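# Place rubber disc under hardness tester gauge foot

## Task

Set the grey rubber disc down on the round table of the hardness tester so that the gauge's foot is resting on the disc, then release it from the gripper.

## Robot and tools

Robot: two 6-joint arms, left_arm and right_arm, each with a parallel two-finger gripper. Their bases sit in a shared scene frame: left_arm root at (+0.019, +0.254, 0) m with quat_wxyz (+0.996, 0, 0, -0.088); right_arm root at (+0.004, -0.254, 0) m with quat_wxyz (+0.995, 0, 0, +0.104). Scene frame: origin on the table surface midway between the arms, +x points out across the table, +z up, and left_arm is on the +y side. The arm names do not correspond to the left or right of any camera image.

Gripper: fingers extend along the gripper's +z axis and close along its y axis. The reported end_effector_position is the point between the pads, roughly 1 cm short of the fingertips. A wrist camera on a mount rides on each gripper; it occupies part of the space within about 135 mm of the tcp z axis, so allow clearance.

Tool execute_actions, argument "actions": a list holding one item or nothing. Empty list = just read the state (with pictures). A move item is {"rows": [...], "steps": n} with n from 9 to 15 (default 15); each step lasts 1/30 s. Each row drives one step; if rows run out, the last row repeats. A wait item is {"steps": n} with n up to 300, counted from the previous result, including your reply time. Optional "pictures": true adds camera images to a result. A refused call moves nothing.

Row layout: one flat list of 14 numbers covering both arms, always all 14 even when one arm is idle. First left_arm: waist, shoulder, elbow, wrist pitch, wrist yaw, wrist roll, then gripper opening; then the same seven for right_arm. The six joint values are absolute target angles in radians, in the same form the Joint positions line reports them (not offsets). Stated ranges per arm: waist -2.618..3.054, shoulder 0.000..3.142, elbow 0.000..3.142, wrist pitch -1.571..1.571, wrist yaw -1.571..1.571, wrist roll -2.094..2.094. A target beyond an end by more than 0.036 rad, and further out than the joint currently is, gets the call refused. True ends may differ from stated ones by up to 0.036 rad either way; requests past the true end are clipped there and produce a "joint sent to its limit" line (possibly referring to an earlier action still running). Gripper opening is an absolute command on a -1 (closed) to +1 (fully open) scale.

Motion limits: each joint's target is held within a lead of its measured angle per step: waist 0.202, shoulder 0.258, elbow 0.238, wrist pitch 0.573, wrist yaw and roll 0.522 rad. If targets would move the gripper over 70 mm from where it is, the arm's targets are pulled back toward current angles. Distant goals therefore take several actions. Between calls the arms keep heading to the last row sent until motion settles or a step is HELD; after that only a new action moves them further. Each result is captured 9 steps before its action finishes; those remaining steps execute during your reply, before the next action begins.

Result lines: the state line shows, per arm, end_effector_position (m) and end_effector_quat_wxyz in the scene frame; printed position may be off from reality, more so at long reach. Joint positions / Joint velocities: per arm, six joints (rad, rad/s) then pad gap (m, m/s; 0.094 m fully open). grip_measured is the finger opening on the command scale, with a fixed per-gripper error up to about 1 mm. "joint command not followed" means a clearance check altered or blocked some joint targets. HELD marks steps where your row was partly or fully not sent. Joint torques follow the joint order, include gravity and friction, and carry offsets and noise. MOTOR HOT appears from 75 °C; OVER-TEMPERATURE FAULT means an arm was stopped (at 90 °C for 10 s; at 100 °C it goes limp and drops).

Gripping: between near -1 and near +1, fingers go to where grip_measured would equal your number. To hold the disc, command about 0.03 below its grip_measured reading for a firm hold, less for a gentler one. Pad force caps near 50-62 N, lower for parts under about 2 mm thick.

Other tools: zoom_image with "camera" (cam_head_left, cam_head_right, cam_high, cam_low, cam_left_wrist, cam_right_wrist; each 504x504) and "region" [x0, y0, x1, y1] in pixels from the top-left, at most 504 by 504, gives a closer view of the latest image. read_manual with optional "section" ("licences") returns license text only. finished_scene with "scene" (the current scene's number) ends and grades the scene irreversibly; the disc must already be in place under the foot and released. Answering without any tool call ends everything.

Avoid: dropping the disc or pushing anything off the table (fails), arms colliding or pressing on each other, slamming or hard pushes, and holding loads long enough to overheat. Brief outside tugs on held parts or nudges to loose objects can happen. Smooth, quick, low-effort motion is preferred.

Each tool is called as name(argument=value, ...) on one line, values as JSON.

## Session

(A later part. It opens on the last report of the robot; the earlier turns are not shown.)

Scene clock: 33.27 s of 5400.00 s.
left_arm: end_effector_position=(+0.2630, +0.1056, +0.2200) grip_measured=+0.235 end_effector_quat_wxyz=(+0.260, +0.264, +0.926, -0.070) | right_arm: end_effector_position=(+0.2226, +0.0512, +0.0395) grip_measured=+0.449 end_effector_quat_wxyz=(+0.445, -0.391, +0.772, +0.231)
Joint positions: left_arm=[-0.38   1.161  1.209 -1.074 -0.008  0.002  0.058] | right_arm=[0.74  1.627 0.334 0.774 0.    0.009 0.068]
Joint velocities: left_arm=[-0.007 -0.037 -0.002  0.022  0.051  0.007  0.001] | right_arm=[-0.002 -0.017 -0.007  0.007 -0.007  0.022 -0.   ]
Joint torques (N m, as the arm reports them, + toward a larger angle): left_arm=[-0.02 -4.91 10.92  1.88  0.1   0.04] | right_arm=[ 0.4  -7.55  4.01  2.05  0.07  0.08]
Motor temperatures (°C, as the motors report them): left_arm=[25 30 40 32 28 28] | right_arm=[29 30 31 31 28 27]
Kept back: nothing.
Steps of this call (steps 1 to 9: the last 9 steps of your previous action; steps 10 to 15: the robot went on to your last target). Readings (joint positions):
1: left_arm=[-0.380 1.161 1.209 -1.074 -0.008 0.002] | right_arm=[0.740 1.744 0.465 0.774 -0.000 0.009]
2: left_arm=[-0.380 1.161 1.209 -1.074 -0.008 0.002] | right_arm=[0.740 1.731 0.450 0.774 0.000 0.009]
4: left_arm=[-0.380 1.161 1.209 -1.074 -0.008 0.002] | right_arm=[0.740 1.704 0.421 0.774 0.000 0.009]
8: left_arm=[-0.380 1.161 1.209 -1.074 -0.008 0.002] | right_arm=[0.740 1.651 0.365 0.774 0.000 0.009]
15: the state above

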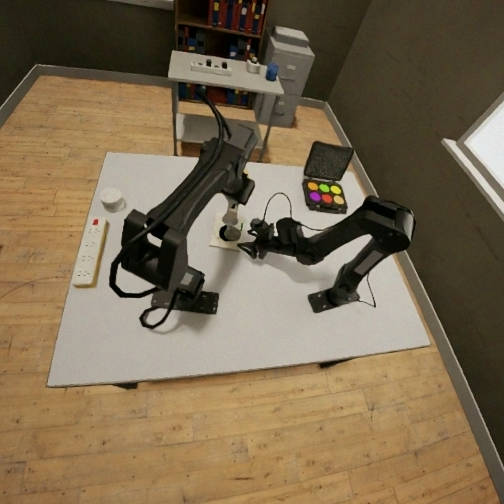

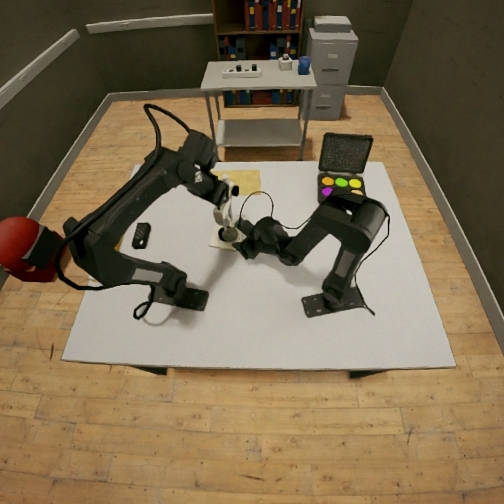

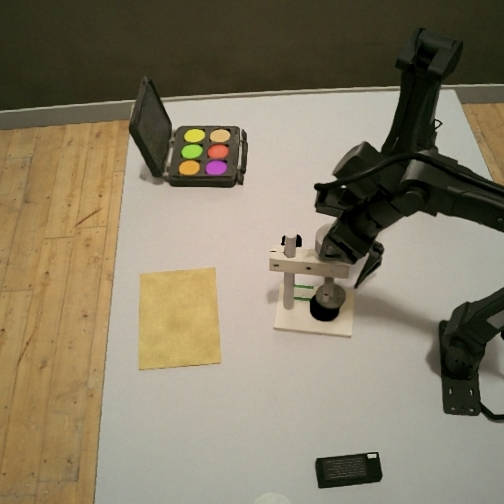

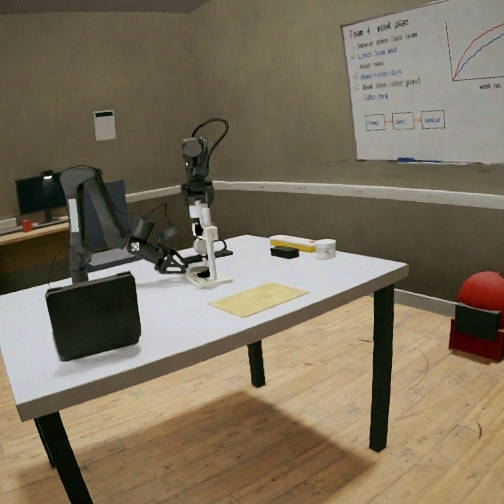

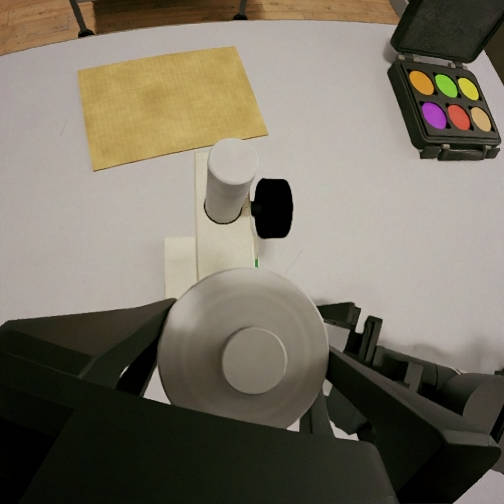

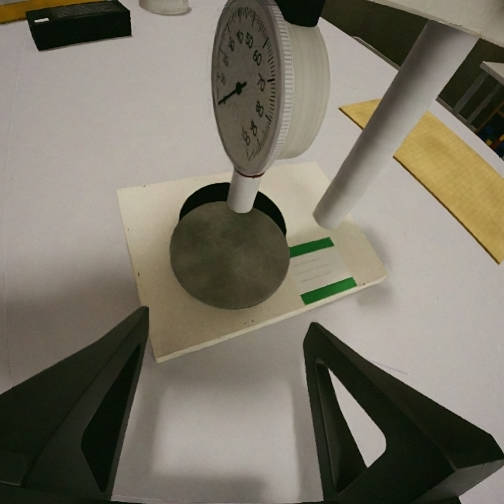

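execute_actions(actions=[{"rows":[[-0.38,1.13,1.28,-1.04,0,0.005,0.18,0.745,1.615,0.34,0.786,0.01,0.015,0.3],[-0.38,1.13,1.28,-1.04,0,0.005,0.18,0.745,1.63,0.35,0.786,0.01,0.015,0.15],[-0.38,1.13,1.28,-1.04,0,0.005,0.18,0.745,1.637,0.36,0.786,0.01,0.015,0],[-0.38,1.13,1.28,-1.04,0,0.005,0.18,0.745,1.64,0.364,0.786,0.01,0.015,-0.15],[-0.38,1.13,1.28,-1.04,0,0.005,0.18,0.745,1.647,0.371,0.786,0.01,0.015,-0.15],[-0.38,1.13,1.28,-1.04,0,0.005,0.18,0.745,1.654,0.378,0.786,0.01,0.015,-0.15],[-0.38,1.13,1.28,-1.04,0,0.005,0.18,0.745,1.66,0.385,0.786,0.01,0.015,-0.15],[-0.38,1.13,1.28,-1.04,0,0.005,0.18,0.745,1.667,0.392,0.786,0.01,0.015,-0.15],[-0.38,1.13,1.28,-1.04,0,0.005,0.18,0.745,1.673,0.399,0.786,0.01,0.015,-0.15],[-0.38,1.13,1.28,-1.04,0,0.005,0.18,0.745,1.68,0.406,0.786,0.01,0.015,-0.15],[-0.38,1.13,1.28,-1.04,0,0.005,0.18,0.745,1.686,0.413,0.786,0.01,0.015,-0.15],[-0.38,1.13,1.28,-1.04,0,0.005,0.18,0.745,1.692,0.419,0.786,0.01,0.015,-0.15],[-0.38,1.13,1.28,-1.04,0,0.005,0.18,0.745,1.697,0.425,0.786,0.01,0.015,-0.15],[-0.38,1.13,1.28,-1.04,0,0.005,0.18,0.745,1.702,0.431,0.786,0.01,0.015,-0.15],[-0.38,1.13,1.28,-1.04,0,0.005,0.18,0.745,1.707,0.436,0.786,0.01,0.015,-0.15]],"steps":15}])

execute_actions(actions=[{"steps":15}], pictures=true)

zoom_image(camera="cam_low", region=[155,220,235,300])

Scene clock: 34.53 s of 5400.00 s.
left_arm: end_effector_position=(+0.2630, +0.1056, +0.2200) grip_measured=+0.235 end_effector_quat_wxyz=(+0.260, +0.264, +0.926, -0.070) | right_arm: end_effector_position=(+0.2232, +0.0519, +0.0390) grip_measured=-0.145 end_effector_quat_wxyz=(+0.445, -0.391, +0.772, +0.231)
Joint positions: left_arm=[-0.38   1.161  1.209 -1.074 -0.008  0.002  0.058] | right_arm=[0.74  1.632 0.337 0.774 0.    0.009 0.04 ]
Joint velocities: left_arm=[ 0.002  0.017 -0.007 -0.007 -0.051 -0.081  0.001] | right_arm=[-0.002  0.154  0.125 -0.007  0.022 -0.081 -0.007]
Joint torques (N m, as the arm reports them, + toward a larger angle): left_arm=[-0.02 -4.92 10.92  1.87  0.1   0.04] | right_arm=[ 0.38 -4.06  7.2   2.04  0.07  0.07]
Motor temperatures (°C, as the motors report them): left_arm=[25 30 41 32 28 28] | right_arm=[29 30 31 31 28 27]
Steps of this call (steps 1 to 15: the robot went on to your last target; steps 16 to 32: nothing new was sent; steps 33 to 38: the first 6 steps of this action). Readings (joint positions):
33: left_arm=[-0.380 1.161 1.209 -1.074 -0.008 0.002] | right_arm=[0.740 1.627 0.334 0.774 0.000 0.009]
34: left_arm=[-0.380 1.161 1.209 -1.074 -0.008 0.002] | right_arm=[0.740 1.627 0.334 0.774 0.000 0.009]
36: left_arm=[-0.380 1.161 1.209 -1.074 -0.008 0.002] | right_arm=[0.740 1.627 0.334 0.774 0.000 0.009]
38: the state above

Scene clock: 35.03 s of 5400.00 s.
left_arm: end_effector_position=(+0.2630, +0.1056, +0.2200) grip_measured=+0.235 end_effector_quat_wxyz=(+0.260, +0.264, +0.926, -0.070) | right_arm: end_effector_position=(+0.2342, +0.0672, +0.0387) grip_measured=-0.149 end_effector_quat_wxyz=(+0.446, -0.391, +0.771, +0.231)
Joint positions: left_arm=[-0.38   1.161  1.209 -1.074 -0.008  0.002  0.058] | right_arm=[0.74  1.699 0.408 0.774 0.    0.009 0.04 ]
Joint velocities: left_arm=[ 0.012 -0.002  0.007  0.051  0.022 -0.051  0.002] | right_arm=[-0.002 -0.002 -0.027 -0.037 -0.022  0.037  0.   ]
Joint torques (N m, as the arm reports them, + toward a larger angle): left_arm=[-0.02 -4.91 10.91  1.88  0.1   0.04] | right_arm=[ 0.41 -5.17  6.81  2.05  0.07  0.07]
Motor temperatures (°C, as the motors report them): left_arm=[25 30 41 32 28 28] | right_arm=[29 30 31 32 28 27]
Kept back: nothing.
Steps of this call (steps 1 to 9: the last 9 steps of your previous action; steps 10 to 15: the robot went on to your last target). Readings (joint positions):
1: left_arm=[-0.380 1.161 1.209 -1.074 -0.008 0.002] | right_arm=[0.740 1.639 0.343 0.774 0.000 0.009]
2: left_arm=[-0.380 1.161 1.209 -1.074 -0.008 0.002] | right_arm=[0.740 1.646 0.350 0.774 0.000 0.009]
4: left_arm=[-0.380 1.161 1.209 -1.074 -0.008 0.002] | right_arm=[0.740 1.661 0.365 0.774 0.000 0.009]
8: left_arm=[-0.380 1.161 1.209 -1.074 -0.008 0.002] | right_arm=[0.740 1.685 0.393 0.774 0.000 0.009]
15: the state above

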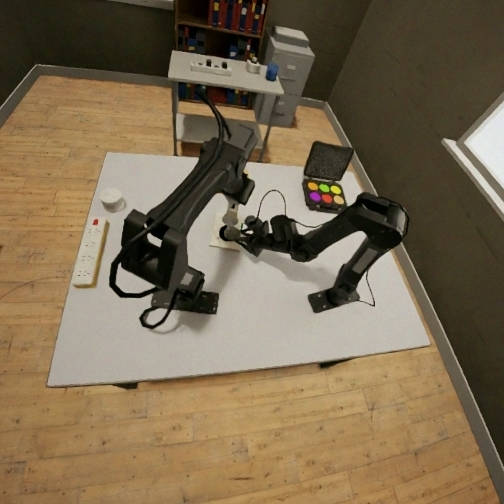

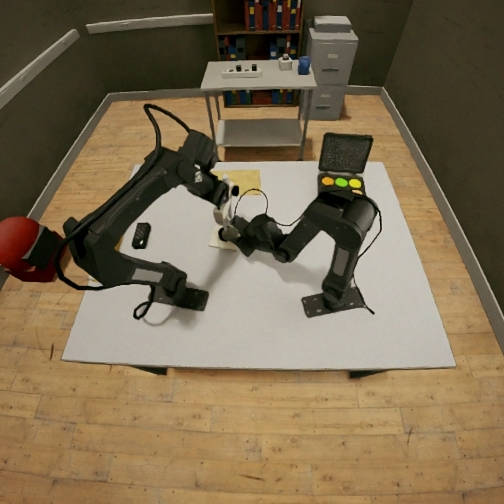

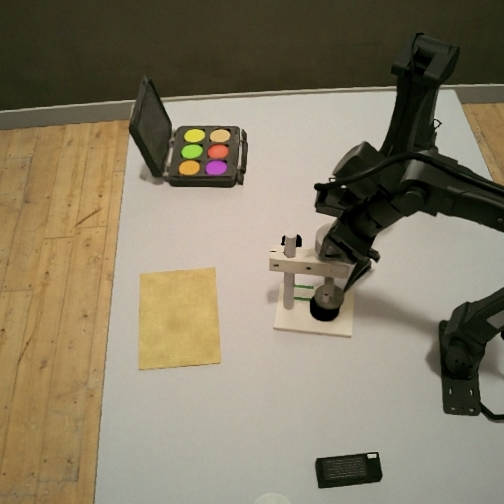

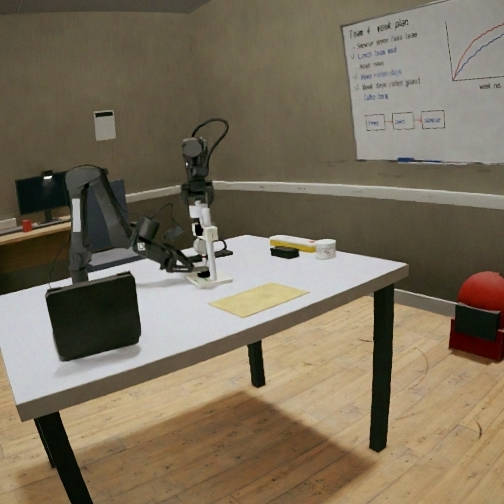

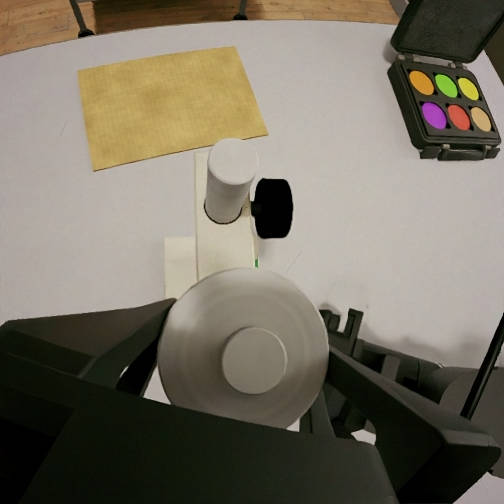

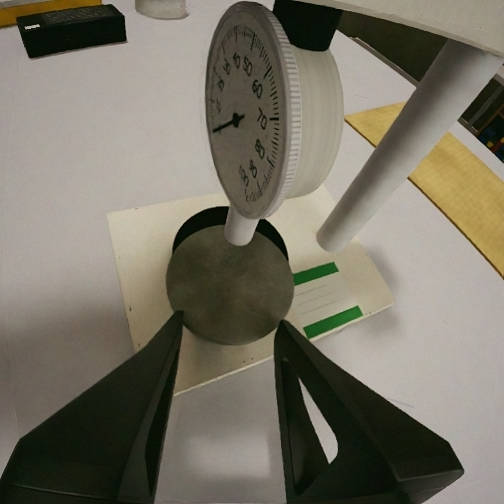

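Region (155, 220, 235, 300) of cam_low's 504x504 image, scaled by 6.300, with more detail than that image has.

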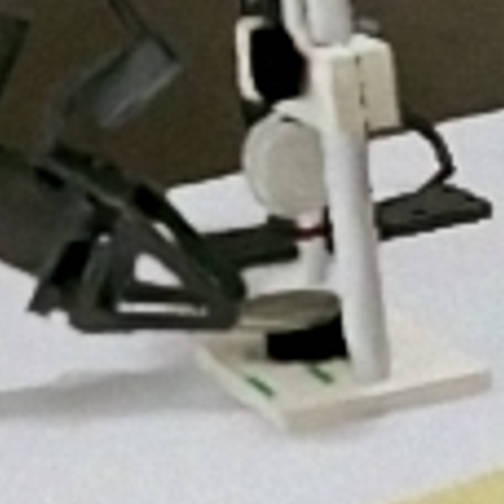

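Appears to be pushing. Continue ~13 mm.

execute_actions(actions=[{"rows":[[-0.38,1.13,1.28,-1.04,0,0.005,0.18,0.745,1.711,0.44,0.786,0.01,0.015,-0.15],[-0.38,1.13,1.28,-1.04,0,0.005,0.18,0.745,1.715,0.444,0.786,0.01,0.015,-0.15],[-0.38,1.13,1.28,-1.04,0,0.005,0.18,0.745,1.718,0.448,0.786,0.01,0.015,-0.15],[-0.38,1.13,1.28,-1.04,0,0.005,0.18,0.745,1.722,0.452,0.786,0.01,0.015,-0.15],[-0.38,1.13,1.28,-1.04,0,0.005,0.18,0.745,1.725,0.456,0.786,0.01,0.015,-0.15],[-0.38,1.13,1.28,-1.04,0,0.005,0.18,0.745,1.729,0.46,0.786,0.01,0.015,-0.15],[-0.38,1.13,1.28,-1.04,0,0.005,0.18,0.745,1.733,0.464,0.786,0.01,0.015,-0.15],[-0.38,1.13,1.28,-1.04,0,0.005,0.18,0.745,1.736,0.468,0.786,0.01,0.015,-0.15],[-0.38,1.13,1.28,-1.04,0,0.005,0.18,0.745,1.74,0.472,0.786,0.01,0.015,-0.15],[-0.38,1.13,1.28,-1.04,0,0.005,0.18,0.745,1.743,0.476,0.786,0.01,0.015,-0.15],[-0.38,1.13,1.28,-1.04,0,0.005,0.18,0.745,1.747,0.48,0.786,0.01,0.015,-0.15],[-0.38,1.13,1.28,-1.04,0,0.005,0.18,0.745,1.75,0.484,0.786,0.01,0.015,-0.15],[-0.38,1.13,1.28,-1.04,0,0.005,0.18,0.745,1.754,0.488,0.786,0.01,0.015,-0.15]],"steps":15}])

execute_actions(actions=[{"steps":13}], pictures=true)

zoom_image(camera="cam_low", region=[155,220,235,300])

Scene clock: 36.17 s of 5400.00 s.
left_arm: end_effector_position=(+0.2630, +0.1056, +0.2200) grip_measured=+0.235 end_effector_quat_wxyz=(+0.260, +0.264, +0.926, -0.070) | right_arm: end_effector_position=(+0.2364, +0.0703, +0.0384) grip_measured=-0.149 end_effector_quat_wxyz=(+0.447, -0.391, +0.771, +0.232)
Joint positions: left_arm=[-0.38   1.161  1.209 -1.074 -0.008  0.002  0.058] | right_arm=[0.74  1.712 0.422 0.774 0.    0.009 0.04 ]
Joint velocities: left_arm=[ 0.002 -0.002 -0.007 -0.037 -0.007  0.022  0.   ] | right_arm=[-0.002  0.11   0.149 -0.022 -0.066  0.051 -0.   ]
Joint torques (N m, as the arm reports them, + toward a larger angle): left_arm=[-0.02 -4.91 10.92  1.88  0.1   0.04] | right_arm=[ 0.35 -5.15  6.87  2.07  0.07  0.07]
Motor temperatures (°C, as the motors report them): left_arm=[25 30 41 32 28 28] | right_arm=[29 30 31 32 28 27]
Steps of this call (steps 1 to 15: the robot went on to your last target; steps 16 to 28: nothing new was sent; steps 29 to 34: the first 6 steps of this action). Readings (joint positions):
29: left_arm=[-0.380 1.161 1.209 -1.074 -0.008 0.002] | right_arm=[0.740 1.699 0.408 0.774 0.000 0.009]
30: left_arm=[-0.380 1.161 1.209 -1.074 -0.008 0.002] | right_arm=[0.740 1.699 0.408 0.774 0.000 0.009]
32: left_arm=[-0.380 1.161 1.209 -1.074 -0.008 0.002] | right_arm=[0.740 1.704 0.413 0.774 0.000 0.009]
34: the state above

Scene clock: 36.60 s of 5400.00 s.
left_arm: end_effector_position=(+0.2630, +0.1056, +0.2200) grip_measured=+0.235 end_effector_quat_wxyz=(+0.260, +0.264, +0.926, -0.070) | right_arm: end_effector_position=(+0.2422, +0.0784, +0.0385) grip_measured=-0.149 end_effector_quat_wxyz=(+0.448, -0.390, +0.770, +0.233)
Joint positions: left_arm=[-0.38   1.161  1.209 -1.074 -0.008  0.002  0.058] | right_arm=[0.74  1.745 0.459 0.774 0.    0.01  0.04 ]
Joint velocities: left_arm=[-0.012  0.002 -0.007  0.051  0.007  0.022  0.002] | right_arm=[-0.012 -0.027 -0.042  0.007  0.022  0.007 -0.001]
Joint torques (N m, as the arm reports them, + toward a larger angle): left_arm=[-0.02 -4.91 10.92  1.88  0.1   0.04] | right_arm=[ 0.4  -5.58  6.84  2.05  0.08  0.07]
Motor temperatures (°C, as the motors report them): left_arm=[25 30 41 32 28 28] | right_arm=[29 30 31 32 28 27]
Kept back: nothing.
Steps of this call (steps 1 to 9: the last 9 steps of your previous action; steps 10 to 13: the robot went on to your last target). Readings (joint positions):
1: left_arm=[-0.380 1.161 1.209 -1.074 -0.008 0.002] | right_arm=[0.740 1.716 0.427 0.774 0.000 0.009]
2: left_arm=[-0.380 1.161 1.209 -1.074 -0.008 0.002] | right_arm=[0.740 1.721 0.432 0.774 0.000 0.009]
4: left_arm=[-0.380 1.161 1.209 -1.074 -0.008 0.002] | right_arm=[0.740 1.728 0.440 0.774 0.000 0.009]
8: left_arm=[-0.380 1.161 1.209 -1.074 -0.008 0.002] | right_arm=[0.740 1.742 0.455 0.774 0.000 0.010]
13: the state above

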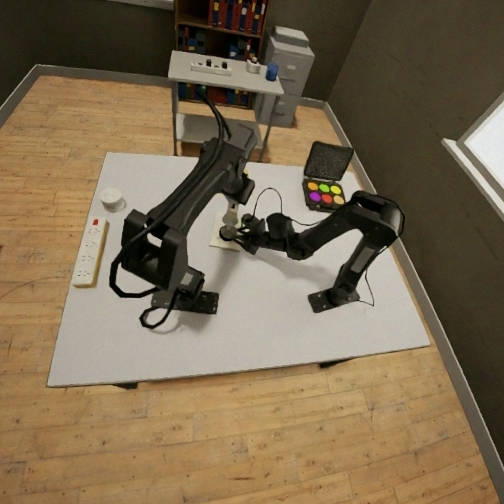

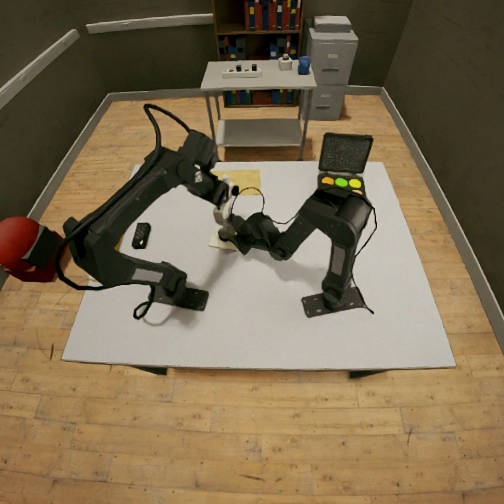

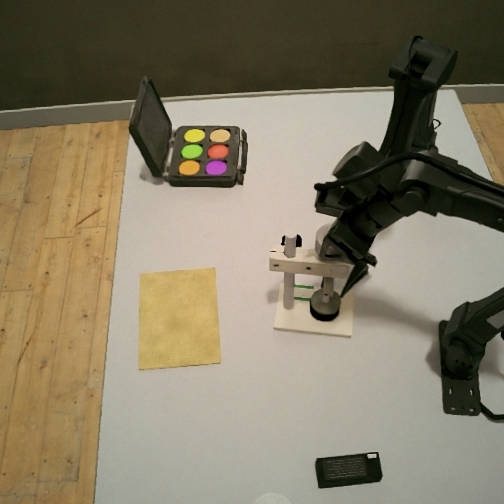

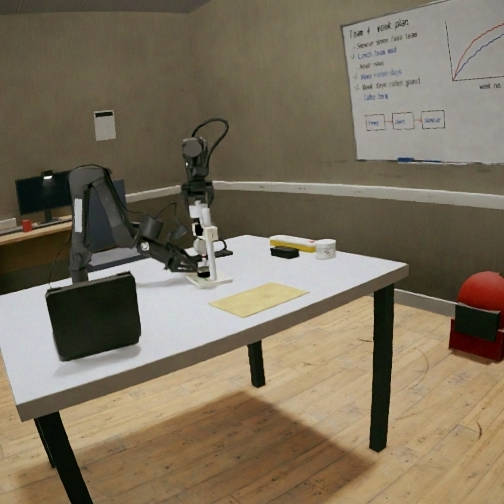

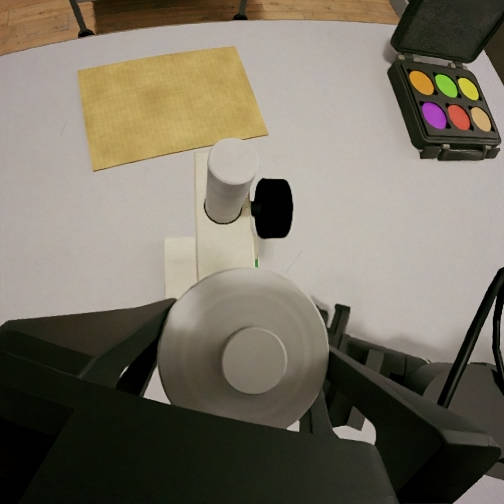

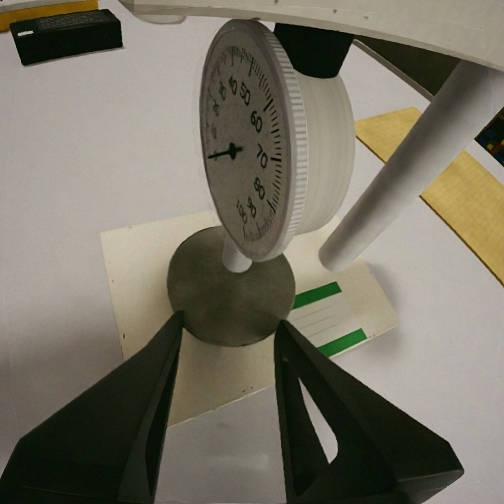

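Region (155, 220, 235, 300) of cam_low's 504x504 image, scaled by 6.300, with more detail than that image has.

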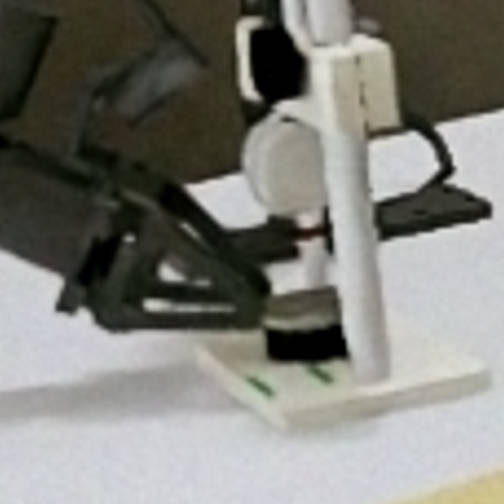

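Centred. Retract right, lower weight.

execute_actions(actions=[{"rows":[[-0.38,1.133,1.27,-1.04,0,0.005,0.18,0.745,1.73,0.465,0.786,0.01,0.015,-0.15],[-0.38,1.136,1.26,-1.04,0,0.005,0.18,0.745,1.712,0.45,0.786,0.01,0.015,-0.15],[-0.38,1.139,1.25,-1.04,0,0.005,0.18,0.745,1.7,0.44,0.786,0.01,0.015,-0.15],[-0.38,1.142,1.242,-1.04,0,0.005,0.18,0.745,1.685,0.425,0.786,0.01,0.015,-0.15],[-0.38,1.145,1.236,-1.04,0,0.005,0.18,0.745,1.665,0.407,0.786,0.01,0.015,-0.15],[-0.38,1.145,1.231,-1.04,0,0.005,0.18,0.745,1.645,0.389,0.786,0.01,0.015,-0.15],[-0.38,1.145,1.226,-1.04,0,0.005,0.18,0.745,1.625,0.371,0.786,0.01,0.015,-0.15],[-0.38,1.145,1.221,-1.04,0,0.005,0.18,0.745,1.605,0.353,0.786,0.01,0.015,-0.15],[-0.38,1.145,1.216,-1.04,0,0.005,0.18,0.745,1.585,0.335,0.786,0.01,0.015,-0.15],[-0.38,1.145,1.211,-1.04,0,0.005,0.18,0.745,1.565,0.317,0.786,0.01,0.015,-0.15],[-0.38,1.145,1.206,-1.04,0,0.005,0.18,0.745,1.543,0.299,0.786,0.01,0.015,-0.15],[-0.38,1.145,1.201,-1.04,0,0.005,0.18,0.745,1.52,0.281,0.786,0.01,0.015,-0.15],[-0.38,1.145,1.197,-1.04,0,0.005,0.18,0.745,1.5,0.265,0.786,0.01,0.015,-0.15],[-0.38,1.145,1.193,-1.04,0,0.005,0.18,0.745,1.485,0.255,0.786,0.01,0.015,-0.15],[-0.38,1.145,1.189,-1.04,0,0.005,0.18,0.745,1.475,0.25,0.786,0.01,0.015,-0.15]],"steps":15}])

execute_actions(actions=[{"steps":14}])

Scene clock: 37.77 s of 5400.00 s.
left_arm: end_effector_position=(+0.2631, +0.1055, +0.2188) grip_measured=+0.235 end_effector_quat_wxyz=(+0.258, +0.264, +0.927, -0.069) | right_arm: end_effector_position=(+0.2378, +0.0723, +0.0417) grip_measured=-0.149 end_effector_quat_wxyz=(+0.450, -0.389, +0.769, +0.234)
Joint positions: left_arm=[-0.38   1.165  1.209 -1.075 -0.008  0.002  0.058] | right_arm=[0.74  1.71  0.429 0.774 0.    0.01  0.04 ]
Joint velocities: left_arm=[-0.007  0.056  0.002 -0.051  0.007  0.007  0.   ] | right_arm=[ 0.002 -0.525 -0.457 -0.051 -0.007 -0.007 -0.   ]
Joint torques (N m, as the arm reports them, + toward a larger angle): left_arm=[-0.02 -4.32  7.49  1.87  0.09  0.05] | right_arm=[ 0.4  -8.85  3.73  2.04  0.07  0.07]
Motor temperatures (°C, as the motors report them): left_arm=[25 30 41 32 28 28] | right_arm=[29 30 31 32 28 27]
Steps of this call (steps 1 to 29: the robot went on to your last target; steps 30 to 35: the first 6 steps of this action). Readings (joint positions):
30: left_arm=[-0.380 1.161 1.209 -1.074 -0.008 0.002] | right_arm=[0.740 1.745 0.459 0.774 0.000 0.010]
31: left_arm=[-0.380 1.161 1.209 -1.074 -0.008 0.002] | right_arm=[0.740 1.745 0.459 0.774 0.000 0.010]
33: left_arm=[-0.380 1.162 1.209 -1.074 -0.008 0.002] | right_arm=[0.740 1.738 0.453 0.774 0.000 0.010]
35: the state above

Scene clock: 38.23 s of 5400.00 s.
left_arm: end_effector_position=(+0.2629, +0.1056, +0.2112) grip_measured=+0.235 end_effector_quat_wxyz=(+0.251, +0.265, +0.929, -0.067) | right_arm: end_effector_position=(+0.2128, +0.0374, +0.0560) grip_measured=-0.149 end_effector_quat_wxyz=(+0.464, -0.385, +0.761, +0.241)
Joint positions: left_arm=[-0.38   1.169  1.188 -1.063 -0.008  0.002  0.058] | right_arm=[0.74  1.502 0.257 0.774 0.    0.01  0.04 ]
Joint velocities: left_arm=[-0.007  0.002  0.012 -0.095 -0.095  0.007  0.   ] | right_arm=[-0.017 -0.002 -0.022 -0.037  0.022 -0.007 -0.001]
Joint torques (N m, as the arm reports them, + toward a larger angle): left_arm=[-0.02 -4.47  6.07  1.74  0.1   0.04] | right_arm=[ 0.39 -6.42  4.27  2.08  0.07  0.07]
Motor temperatures (°C, as the motors report them): left_arm=[25 30 41 32 28 28] | right_arm=[29 30 31 32 28 27]
Kept back: nothing.
Steps of this call (steps 1 to 9: the last 9 steps of your previous action; steps 10 to 14: the robot went on to your last target). Readings (joint positions):
1: left_arm=[-0.380 1.167 1.209 -1.076 -0.008 0.002] | right_arm=[0.740 1.690 0.412 0.774 0.000 0.010]
2: left_arm=[-0.380 1.169 1.209 -1.077 -0.008 0.002] | right_arm=[0.740 1.669 0.394 0.774 0.000 0.010]
4: left_arm=[-0.380 1.169 1.205 -1.075 -0.008 0.002] | right_arm=[0.740 1.627 0.356 0.774 0.000 0.010]
8: left_arm=[-0.380 1.169 1.189 -1.064 -0.008 0.002] | right_arm=[0.740 1.542 0.285 0.774 0.000 0.010]
14: the state above

Landed. Release and retreat.

execute_actions(actions=[{"rows":[[-0.38,1.155,1.192,-1.055,0,0.005,0.22,0.745,1.485,0.26,0.786,0.01,0.015,-0.15],[-0.38,1.155,1.192,-1.055,0,0.005,0.28,0.745,1.485,0.26,0.786,0.01,0.015,-0.15],[-0.38,1.155,1.192,-1.055,0,0.005,0.4,0.745,1.485,0.26,0.786,0.01,0.015,-0.15],[-0.38,1.155,1.192,-1.055,0,0.005,0.55,0.745,1.485,0.26,0.786,0.01,0.015,-0.15],[-0.38,1.14,1.192,-1.055,0,0.005,0.7,0.745,1.485,0.26,0.786,0.01,0.015,-0.15],[-0.38,1.12,1.192,-1.06,0,0.005,0.7,0.745,1.485,0.26,0.786,0.01,0.015,-0.15],[-0.38,1.095,1.192,-1.07,0,0.005,0.7,0.745,1.485,0.26,0.786,0.01,0.015,-0.15],[-0.38,1.065,1.192,-1.08,0,0.005,0.7,0.745,1.485,0.26,0.786,0.01,0.015,-0.15],[-0.38,1.035,1.192,-1.09,0,0.005,0.7,0.745,1.485,0.26,0.786,0.01,0.015,-0.15],[-0.38,1.005,1.192,-1.1,0,0.005,0.7,0.745,1.485,0.26,0.786,0.01,0.015,-0.15],[-0.38,0.975,1.192,-1.11,0,0.005,0.7,0.745,1.485,0.26,0.786,0.01,0.015,-0.15],[-0.38,0.945,1.192,-1.12,0,0.005,0.7,0.745,1.485,0.26,0.786,0.01,0.015,-0.15],[-0.38,0.92,1.192,-1.12,0,0.005,0.7,0.745,1.485,0.26,0.786,0.01,0.015,-0.15],[-0.38,0.9,1.192,-1.12,0,0.005,0.7,0.745,1.485,0.26,0.786,0.01,0.015,-0.15],[-0.38,0.89,1.192,-1.12,0,0.005,0.7,0.745,1.485,0.26,0.786,0.01,0.015,-0.15]],"steps":15}])

execute_actions(actions=[{"steps":14}], pictures=true)

Scene clock: 39.47 s of 5400.00 s.
left_arm: end_effector_position=(+0.2633, +0.1053, +0.2123) grip_measured=+0.681 end_effector_quat_wxyz=(+0.254, +0.265, +0.928, -0.068) | right_arm: end_effector_position=(+0.2128, +0.0374, +0.0560) grip_measured=-0.149 end_effector_quat_wxyz=(+0.464, -0.385, +0.761, +0.241)
Joint positions: left_arm=[-0.38   1.167  1.188 -1.06  -0.007  0.002  0.079] | right_arm=[0.74  1.502 0.257 0.774 0.    0.01  0.04 ]
Joint velocities: left_arm=[-0.027 -0.11  -0.012  0.022 -0.007  0.007  0.034] | right_arm=[ 0.002  0.002 -0.007  0.081  0.022  0.066  0.   ]
Joint torques (N m, as the arm reports them, + toward a larger angle): left_arm=[ 0.   -5.78  6.4   1.52  0.1   0.04] | right_arm=[ 0.38 -5.57  5.16  2.07  0.07  0.07]
Motor temperatures (°C, as the motors report them): left_arm=[25 30 41 32 28 28] | right_arm=[29 30 31 32 28 27]
Steps of this call (steps 1 to 30: the robot went on to your last target; step 31: nothing new was sent; steps 32 to 37: the first 6 steps of this action). Readings (joint positions):
32: left_arm=[-0.380 1.169 1.188 -1.063 -0.008 0.002] | right_arm=[0.740 1.502 0.257 0.774 0.000 0.010]
33: left_arm=[-0.380 1.169 1.188 -1.064 -0.008 0.002] | right_arm=[0.740 1.502 0.257 0.774 0.000 0.010]
35: left_arm=[-0.380 1.169 1.188 -1.061 -0.007 0.002] | right_arm=[0.740 1.502 0.257 0.774 0.000 0.010]
37: the state above

Scene clock: 39.93 s of 5400.00 s.
left_arm: end_effector_position=(+0.2270, +0.1278, +0.2753) grip_measured=+0.698 end_effector_quat_wxyz=(+0.364, +0.254, +0.891, -0.100) | right_arm: end_effector_position=(+0.2128, +0.0374, +0.0560) grip_measured=-0.149 end_effector_quat_wxyz=(+0.464, -0.385, +0.761, +0.241)
Joint positions: left_arm=[-0.38   0.887  1.188 -1.098 -0.007  0.002  0.08 ] | right_arm=[0.74  1.502 0.257 0.774 0.    0.01  0.04 ]
Joint velocities: left_arm=[ 0.007  0.037  0.002 -0.037 -0.095 -0.007 -0.   ] | right_arm=[ 0.012  0.007 -0.012  0.007 -0.051 -0.007 -0.001]
Joint torques (N m, as the arm reports them, + toward a larger angle): left_arm=[-0.02  0.16  5.79  1.69  0.09  0.03] | right_arm=[ 0.39 -5.56  5.14  2.07  0.07  0.07]
Motor temperatures (°C, as the motors report them): left_arm=[25 30 41 32 28 28] | right_arm=[29 30 31 32 28 27]
Kept back: nothing.
Steps of this call (steps 1 to 9: the last 9 steps of your previous action; steps 10 to 14: the robot went on to your last target). Readings (joint positions):
1: left_arm=[-0.380 1.160 1.188 -1.060 -0.007 0.002] | right_arm=[0.740 1.502 0.257 0.774 0.000 0.010]
2: left_arm=[-0.380 1.145 1.188 -1.060 -0.007 0.002] | right_arm=[0.740 1.502 0.257 0.774 0.000 0.010]
4: left_arm=[-0.380 1.096 1.188 -1.064 -0.007 0.002] | right_arm=[0.740 1.502 0.257 0.774 0.000 0.010]
8: left_arm=[-0.380 0.958 1.188 -1.082 -0.007 0.002] | right_arm=[0.740 1.502 0.257 0.774 0.000 0.010]
14: the state above

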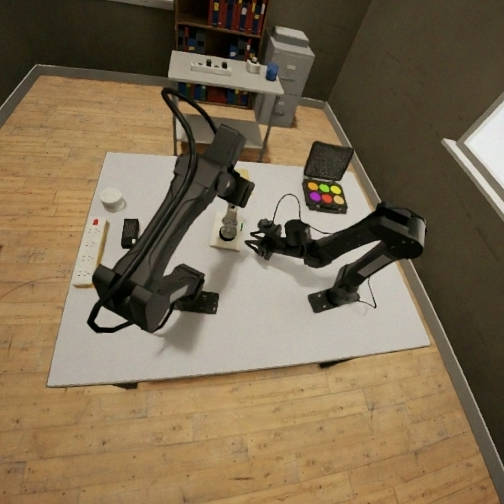

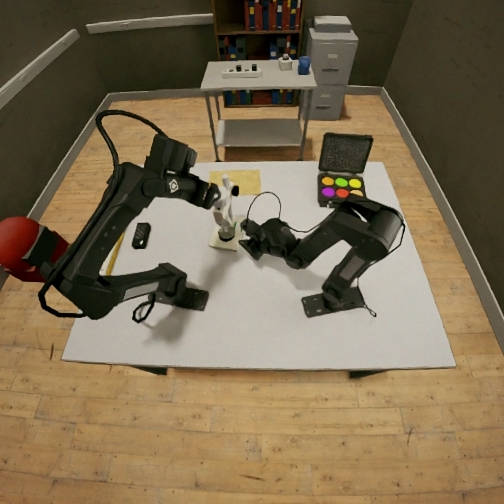

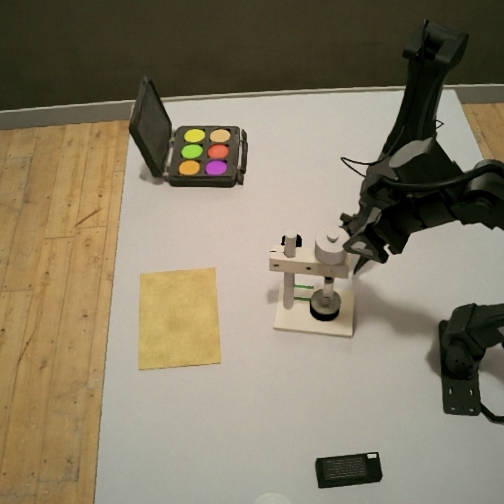

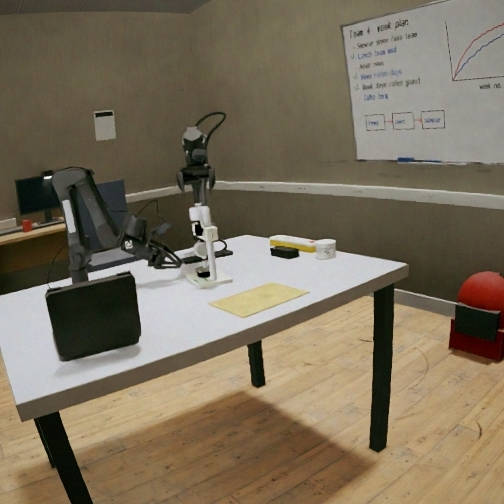

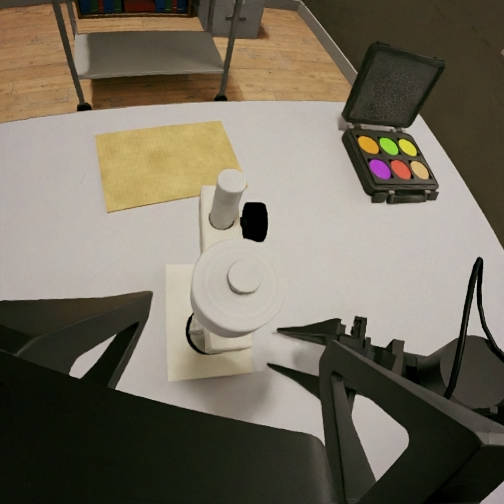

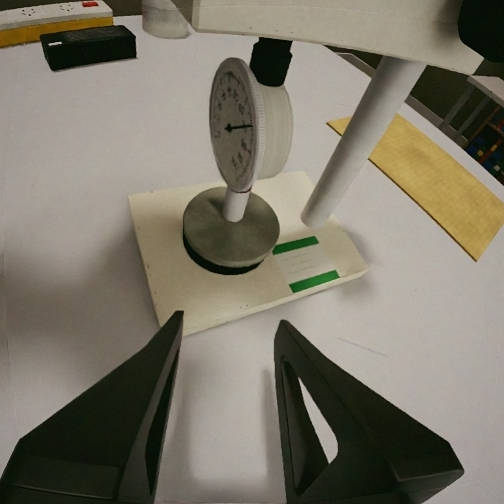

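finished_scene(scene=2)

The scene is finished: the task was done.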